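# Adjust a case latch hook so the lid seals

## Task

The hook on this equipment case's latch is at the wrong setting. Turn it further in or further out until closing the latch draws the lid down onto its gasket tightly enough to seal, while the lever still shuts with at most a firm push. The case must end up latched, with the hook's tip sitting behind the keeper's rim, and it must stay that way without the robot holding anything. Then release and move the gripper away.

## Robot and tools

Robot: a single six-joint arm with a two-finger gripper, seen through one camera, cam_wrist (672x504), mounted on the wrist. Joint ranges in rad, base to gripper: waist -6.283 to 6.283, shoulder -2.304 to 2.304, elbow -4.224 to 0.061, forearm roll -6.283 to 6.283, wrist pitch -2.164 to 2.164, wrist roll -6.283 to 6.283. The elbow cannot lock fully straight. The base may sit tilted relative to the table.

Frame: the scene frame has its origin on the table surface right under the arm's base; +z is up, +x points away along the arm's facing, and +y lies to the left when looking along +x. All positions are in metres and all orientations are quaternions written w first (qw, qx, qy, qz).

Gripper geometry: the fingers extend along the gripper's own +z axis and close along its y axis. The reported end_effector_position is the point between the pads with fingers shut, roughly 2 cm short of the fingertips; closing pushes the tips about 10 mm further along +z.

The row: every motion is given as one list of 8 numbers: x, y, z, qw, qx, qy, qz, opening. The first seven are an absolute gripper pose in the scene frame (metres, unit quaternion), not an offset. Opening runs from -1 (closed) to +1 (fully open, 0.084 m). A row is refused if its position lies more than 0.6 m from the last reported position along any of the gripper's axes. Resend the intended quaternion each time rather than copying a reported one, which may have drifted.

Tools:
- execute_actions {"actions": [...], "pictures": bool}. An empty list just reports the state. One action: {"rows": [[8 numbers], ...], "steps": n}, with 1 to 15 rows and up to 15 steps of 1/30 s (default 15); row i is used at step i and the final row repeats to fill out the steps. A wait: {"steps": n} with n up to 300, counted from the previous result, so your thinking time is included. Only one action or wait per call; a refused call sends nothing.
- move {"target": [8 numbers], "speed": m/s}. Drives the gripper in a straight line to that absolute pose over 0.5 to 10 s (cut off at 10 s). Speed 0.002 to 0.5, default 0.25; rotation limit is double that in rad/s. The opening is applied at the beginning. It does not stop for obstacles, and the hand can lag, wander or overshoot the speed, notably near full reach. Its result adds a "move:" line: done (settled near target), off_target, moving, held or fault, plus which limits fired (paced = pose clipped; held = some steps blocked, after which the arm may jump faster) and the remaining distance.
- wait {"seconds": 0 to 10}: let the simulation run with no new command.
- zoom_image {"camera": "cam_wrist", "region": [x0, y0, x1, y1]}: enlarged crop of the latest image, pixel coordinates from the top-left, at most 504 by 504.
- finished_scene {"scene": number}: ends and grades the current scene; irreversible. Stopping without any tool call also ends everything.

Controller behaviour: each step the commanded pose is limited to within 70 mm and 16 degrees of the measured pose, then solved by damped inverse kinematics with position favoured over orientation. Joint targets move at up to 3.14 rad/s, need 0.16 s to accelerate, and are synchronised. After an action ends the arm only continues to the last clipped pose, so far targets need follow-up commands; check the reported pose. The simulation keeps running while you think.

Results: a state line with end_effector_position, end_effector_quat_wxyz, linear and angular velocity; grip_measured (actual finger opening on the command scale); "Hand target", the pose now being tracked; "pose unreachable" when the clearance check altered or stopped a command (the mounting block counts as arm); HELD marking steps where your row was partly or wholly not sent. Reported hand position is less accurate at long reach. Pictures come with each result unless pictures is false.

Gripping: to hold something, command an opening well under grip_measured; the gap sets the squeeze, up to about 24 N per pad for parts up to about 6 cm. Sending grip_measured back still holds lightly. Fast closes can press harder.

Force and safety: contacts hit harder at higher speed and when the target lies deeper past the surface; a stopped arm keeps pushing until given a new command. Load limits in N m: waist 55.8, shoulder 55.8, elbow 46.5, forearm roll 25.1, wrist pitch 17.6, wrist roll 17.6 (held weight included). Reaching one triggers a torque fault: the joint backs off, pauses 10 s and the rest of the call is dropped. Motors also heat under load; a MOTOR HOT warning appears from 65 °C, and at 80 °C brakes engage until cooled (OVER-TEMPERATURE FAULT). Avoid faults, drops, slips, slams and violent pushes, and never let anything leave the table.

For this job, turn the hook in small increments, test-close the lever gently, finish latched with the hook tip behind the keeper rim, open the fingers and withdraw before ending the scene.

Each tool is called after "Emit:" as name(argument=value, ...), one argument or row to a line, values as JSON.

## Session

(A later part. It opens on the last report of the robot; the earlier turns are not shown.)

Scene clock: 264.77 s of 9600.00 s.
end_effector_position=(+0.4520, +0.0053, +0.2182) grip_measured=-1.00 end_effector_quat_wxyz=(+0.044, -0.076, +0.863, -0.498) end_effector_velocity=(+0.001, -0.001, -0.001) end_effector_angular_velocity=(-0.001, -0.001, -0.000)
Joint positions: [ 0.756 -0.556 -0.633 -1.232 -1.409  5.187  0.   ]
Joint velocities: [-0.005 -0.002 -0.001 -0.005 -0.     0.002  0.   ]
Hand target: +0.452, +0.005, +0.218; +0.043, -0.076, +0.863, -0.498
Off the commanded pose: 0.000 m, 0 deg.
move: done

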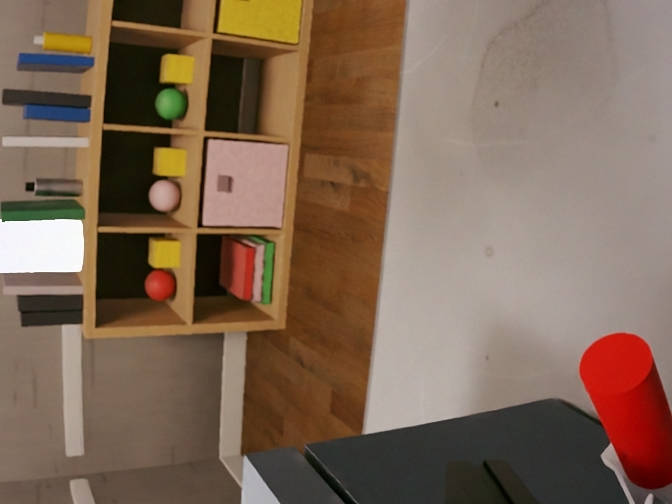

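Emit:
move(
  target=[0.445,0.005,0.198,-0.0436,0.0755,-0.862,0.498,-1],
  speed=0.04,
)

Emit:
move(
  target=[0.415,0.0077,0.157,-0.0436,0.0755,-0.862,0.498,-1],
  speed=0.04,
)

Emit:
move(
  target=[0.401,0.009,0.125,-0.0436,0.0755,-0.862,0.498,-1],
  speed=0.04,
)

Scene clock: 268.20 s of 9600.00 s.
end_effector_position=(+0.4451, +0.0050, +0.1982) grip_measured=-1.00 end_effector_quat_wxyz=(+0.044, -0.076, +0.863, -0.498) end_effector_velocity=(-0.000, +0.000, -0.002) end_effector_angular_velocity=(+0.001, -0.001, +0.001)
Joint positions: [ 0.74  -0.616 -0.649 -1.255 -1.395  5.228  0.   ]
Joint velocities: [-0.001 -0.006 -0.002 -0.003  0.001  0.004  0.   ]
Hand target: +0.445, +0.005, +0.198; +0.044, -0.076, +0.863, -0.498
Off the commanded pose: 0.000 m, 0 deg.
move: done

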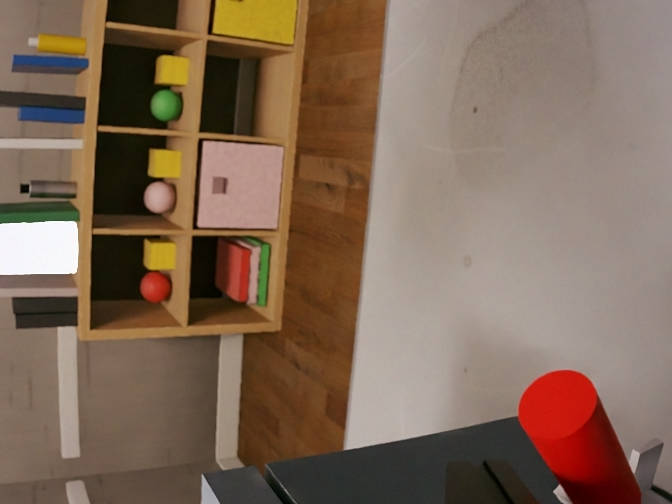

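Scene clock: 269.80 s of 9600.00 s.
end_effector_position=(+0.4152, +0.0076, +0.1573) grip_measured=-1.00 end_effector_quat_wxyz=(+0.044, -0.076, +0.863, -0.498) end_effector_velocity=(-0.001, -0.000, -0.001) end_effector_angular_velocity=(-0.001, -0.000, +0.001)
Joint positions: [ 0.732 -0.756 -0.679 -1.284 -1.362  5.337  0.   ]
Joint velocities: [-0.    -0.006 -0.001 -0.001 -0.     0.005  0.   ]
Hand target: +0.415, +0.008, +0.157; +0.044, -0.076, +0.863, -0.498
Off the commanded pose: 0.000 m, 0 deg.
move: done

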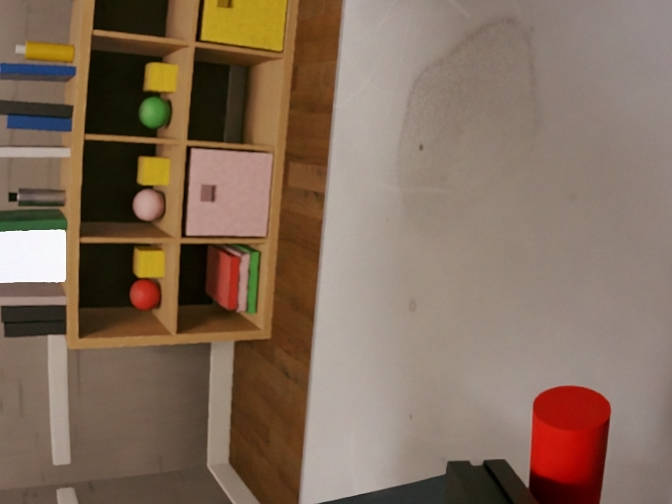

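Scene clock: 271.00 s of 9600.00 s.
end_effector_position=(+0.4011, +0.0090, +0.1253) grip_measured=-1.00 end_effector_quat_wxyz=(+0.044, -0.076, +0.863, -0.498) end_effector_velocity=(-0.001, -0.000, -0.002) end_effector_angular_velocity=(+0.000, -0.000, -0.001)
Joint positions: [ 0.713 -0.857 -0.721 -1.315 -1.349  5.394  0.   ]
Joint velocities: [-0.001 -0.006 -0.002 -0.001  0.001  0.004  0.   ]
Hand target: +0.401, +0.009, +0.125; +0.044, -0.076, +0.863, -0.498
Off the commanded pose: 0.000 m, 0 deg.
move: done

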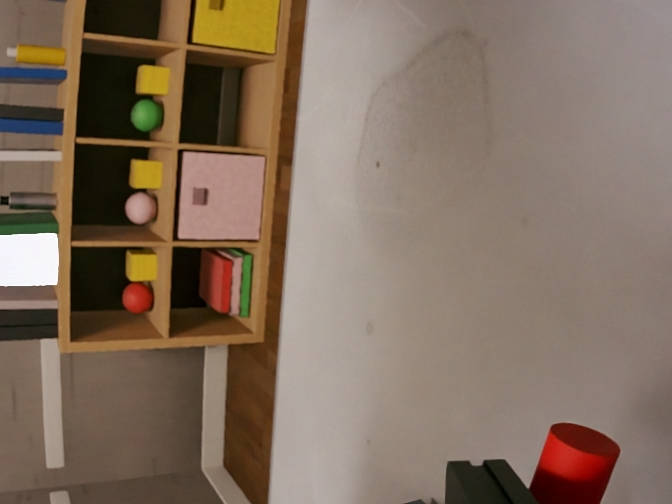

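Emit:
move(
  target=[0.399,0.009,0.104,-0.0436,0.0755,-0.862,0.498,-1],
  speed=0.03,
)

Emit:
move(
  target=[0.402,0.009,0.085,-0.0436,0.0755,-0.862,0.498,-1],
  speed=0.02,
)

Emit:
move(
  target=[0.408,0.008,0.068,-0.0436,0.0755,-0.862,0.498,-1],
  speed=0.015,
)

Scene clock: 275.80 s of 9600.00 s.
end_effector_position=(+0.3989, +0.0089, +0.1043) grip_measured=-1.00 end_effector_quat_wxyz=(+0.044, -0.076, +0.863, -0.498) end_effector_velocity=(+0.001, +0.000, -0.002) end_effector_angular_velocity=(+0.000, -0.002, +0.002)
Joint positions: [ 0.691 -0.912 -0.759 -1.341 -1.348  5.413  0.   ]
Joint velocities: [-0.002 -0.005 -0.005 -0.004 -0.002  0.001  0.   ]
Hand target: +0.399, +0.009, +0.104; +0.044, -0.076, +0.863, -0.498
Off the commanded pose: 0.000 m, 0 deg.
move: done

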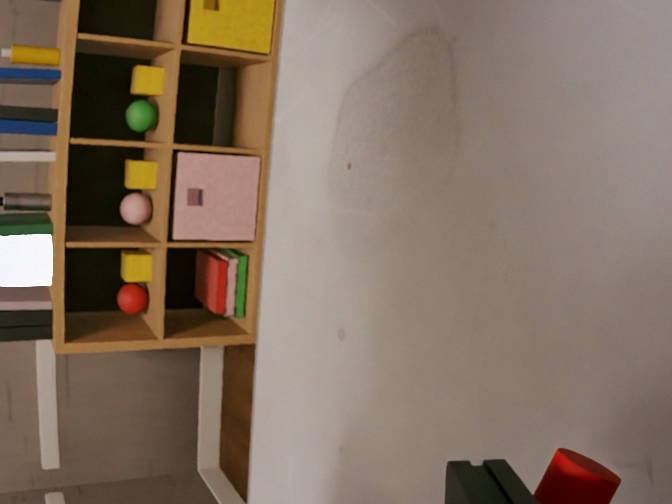

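Scene clock: 277.03 s of 9600.00 s.
end_effector_position=(+0.4019, +0.0092, +0.0850) grip_measured=-1.00 end_effector_quat_wxyz=(+0.043, -0.075, +0.863, -0.498) end_effector_velocity=(+0.001, -0.001, -0.001) end_effector_angular_velocity=(-0.003, -0.002, +0.001)
Joint positions: [ 0.666 -0.956 -0.8   -1.367 -1.35   5.417  0.   ]
Joint velocities: [-0.003 -0.004 -0.004 -0.001 -0.004  0.     0.   ]
Hand target: +0.402, +0.009, +0.085; +0.044, -0.076, +0.863, -0.498
Off the commanded pose: 0.000 m, 0 deg.
move: done

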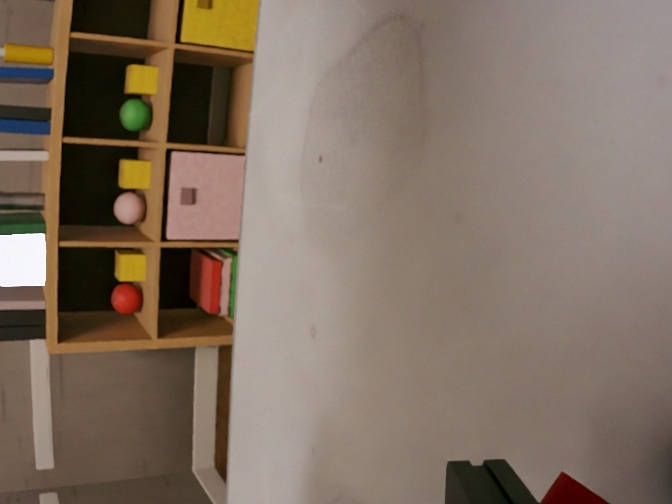

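Scene clock: 278.47 s of 9600.00 s.
end_effector_position=(+0.4079, +0.0081, +0.0682) grip_measured=-1.00 end_effector_quat_wxyz=(+0.044, -0.076, +0.863, -0.498) end_effector_velocity=(+0.001, +0.000, -0.002) end_effector_angular_velocity=(+0.000, -0.001, -0.001)
Joint positions: [ 0.639 -0.99  -0.839 -1.392 -1.356  5.412  0.   ]
Joint velocities: [-0.003 -0.003 -0.006 -0.002 -0.001 -0.001  0.   ]
Hand target: +0.408, +0.008, +0.068; +0.044, -0.076, +0.863, -0.498
Off the commanded pose: 0.000 m, 0 deg.
move: done

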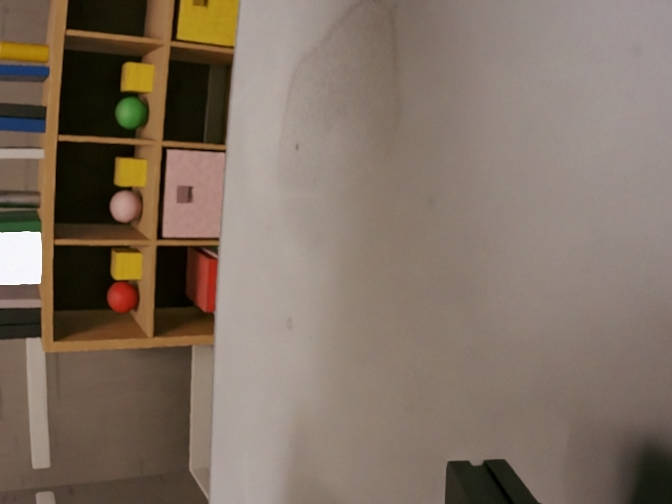

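Emit:
move(
  target=[0.412,0.008,0.059,-0.0436,0.0755,-0.862,0.498,-1],
  speed=0.015,
)

Emit:
move(
  target=[0.39,0.07,0.13,-0.0436,0.0755,-0.862,0.498,-1],
  speed=0.15,
)

Emit:
move(
  target=[0.42,0.15,0.138,0.5,0.5,-0.5,0.5,-1],
  speed=0.3,
)

Emit:
zoom_image(
  camera="cam_wrist",
  region=[170,210,290,310],
)

Scene clock: 282.87 s of 9600.00 s.
end_effector_position=(+0.4113, +0.0075, +0.0597) grip_measured=-1.00 end_effector_quat_wxyz=(+0.043, -0.076, +0.862, -0.499) end_effector_velocity=(+0.003, +0.001, -0.002) end_effector_angular_velocity=(+0.002, -0.004, -0.000)
Joint positions: [ 0.625 -1.007 -0.861 -1.403 -1.36   5.407  0.   ]
Joint velocities: [-0.003 -0.003 -0.008 -0.004 -0.001 -0.001  0.   ]
Hand target: +0.412, +0.008, +0.059; +0.044, -0.076, +0.863, -0.498
Off the commanded pose: 0.001 m, 0 deg.
move: done

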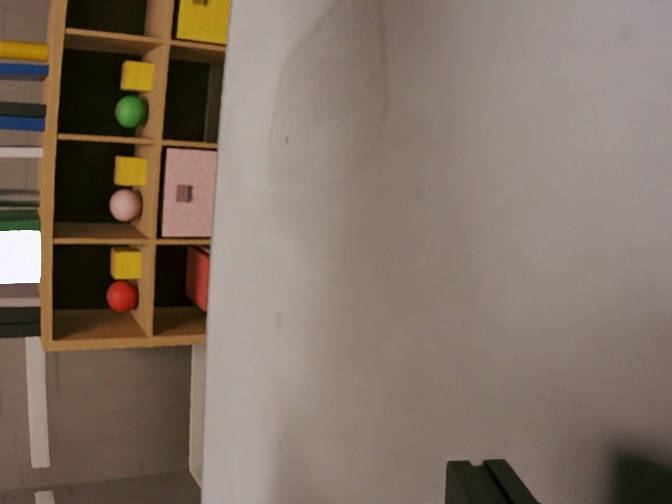

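Scene clock: 284.03 s of 9600.00 s.
end_effector_position=(+0.3901, +0.0694, +0.1298) grip_measured=-1.00 end_effector_quat_wxyz=(+0.044, -0.076, +0.862, -0.499) end_effector_velocity=(-0.000, +0.001, +0.002) end_effector_angular_velocity=(+0.000, -0.001, +0.000)
Joint positions: [ 0.839 -0.913 -0.821 -1.179 -1.35   5.347  0.   ]
Joint velocities: [ 0.005  0.003  0.     0.004 -0.001 -0.001  0.   ]
Hand target: +0.390, +0.070, +0.130; +0.044, -0.076, +0.862, -0.499
Off the commanded pose: 0.001 m, 0 deg.
move: done

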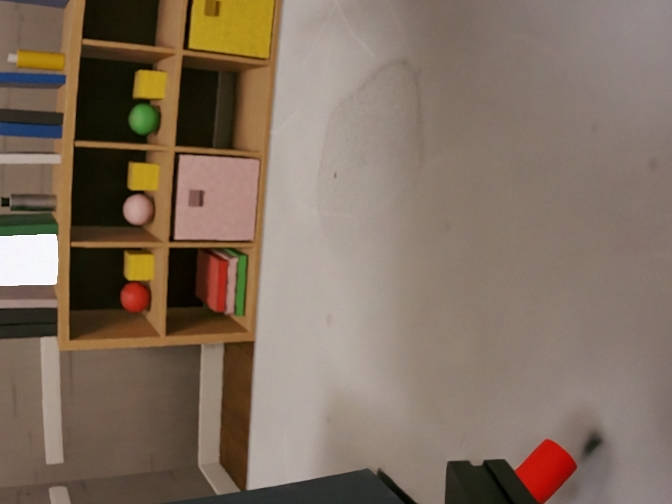

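Scene clock: 287.20 s of 9600.00 s.
end_effector_position=(+0.4198, +0.1505, +0.1381) grip_measured=-1.00 end_effector_quat_wxyz=(+0.500, +0.500, -0.500, +0.500) end_effector_velocity=(+0.000, +0.001, +0.000) end_effector_angular_velocity=(-0.004, +0.010, +0.003)
Joint positions: [ 0.81  -1.243 -1.383 -0.789 -1.837  3.632  0.   ]
Joint velocities: [ 0.    -0.003 -0.003 -0.    -0.006 -0.01   0.   ]
Hand target: +0.420, +0.151, +0.138; +0.500, +0.500, -0.500, +0.500
Off the commanded pose: 0.001 m, 0 deg.
move: done

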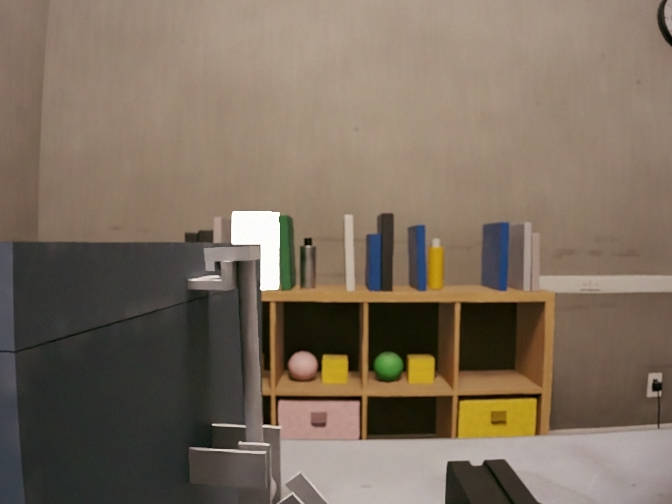

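Region (170, 210, 290, 310) of cam_wrist's 672x504 image, scaled by 4.200, with more detail than that image has.

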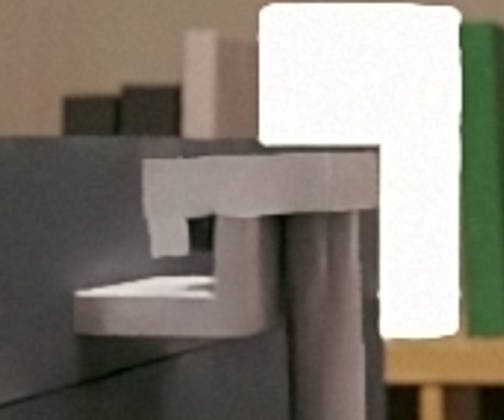

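Emit:
move(
  target=[0.40,0.13,0.108,0.5,0.5,-0.5,0.5,-1],
  speed=0.1,
)

Scene clock: 292.13 s of 9600.00 s.
end_effector_position=(+0.4002, +0.1301, +0.1082) grip_measured=-1.00 end_effector_quat_wxyz=(+0.500, +0.500, -0.500, +0.500) end_effector_velocity=(-0.001, -0.001, -0.002) end_effector_angular_velocity=(+0.001, -0.000, +0.000)
Joint positions: [ 0.778 -1.297 -1.377 -0.811 -1.793  3.674  0.   ]
Joint velocities: [-0.002 -0.003 -0.001 -0.002  0.002  0.002  0.   ]
Hand target: +0.400, +0.130, +0.108; +0.500, +0.500, -0.500, +0.500
Off the commanded pose: 0.000 m, 0 deg.
move: done

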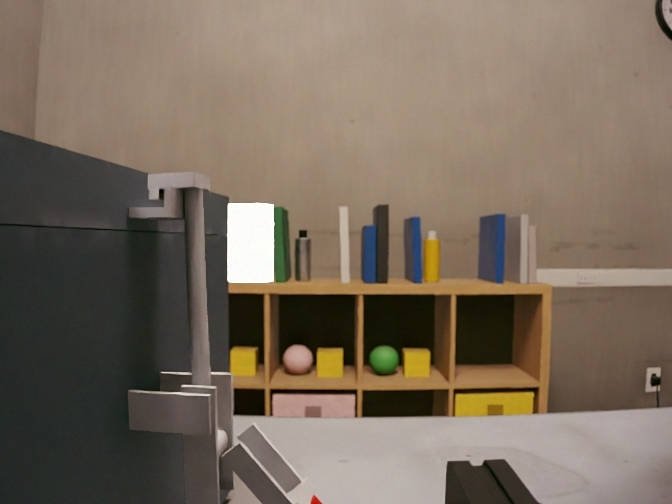

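Emit:
move(
  target=[0.38,0.18,0.18,0.5,0.5,-0.5,0.5,-1],
  speed=0.2,
)

Emit:
zoom_image(
  camera="cam_wrist",
  region=[0,254,300,504],
)

Scene clock: 298.10 s of 9600.00 s.
end_effector_position=(+0.3801, +0.1796, +0.1797) grip_measured=-1.00 end_effector_quat_wxyz=(+0.500, +0.500, -0.500, +0.500) end_effector_velocity=(-0.001, +0.001, +0.002) end_effector_angular_velocity=(-0.001, +0.000, +0.001)
Joint positions: [ 0.92  -1.21  -1.327 -0.673 -1.83   3.659  0.   ]
Joint velocities: [ 0.004  0.003  0.002  0.004 -0.002 -0.     0.   ]
Hand target: +0.380, +0.180, +0.180; +0.500, +0.500, -0.500, +0.500
Off the commanded pose: 0.001 m, 0 deg.
move: done

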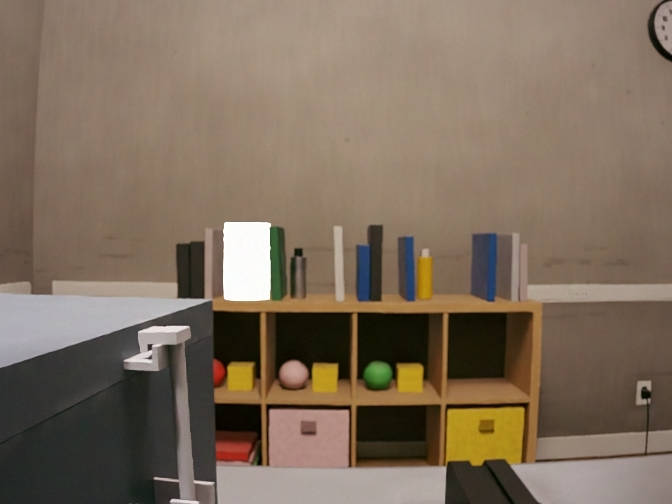

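Region (0, 254, 300, 504) of cam_wrist's 672x504 image, scaled by 1.680, with more detail than that image has.

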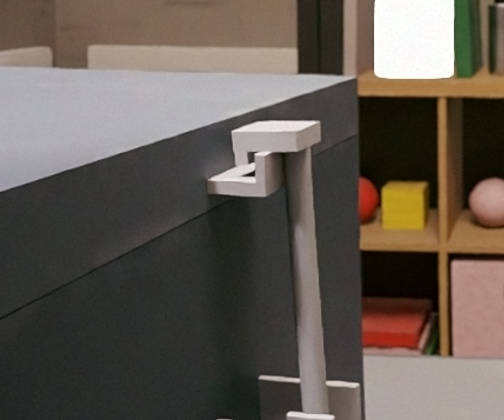

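The seam is now nearly closed, where an earlier view showed a visible gap.

Emit:
finished_scene(
  scene=2,
)

The scene is finished: the task was done.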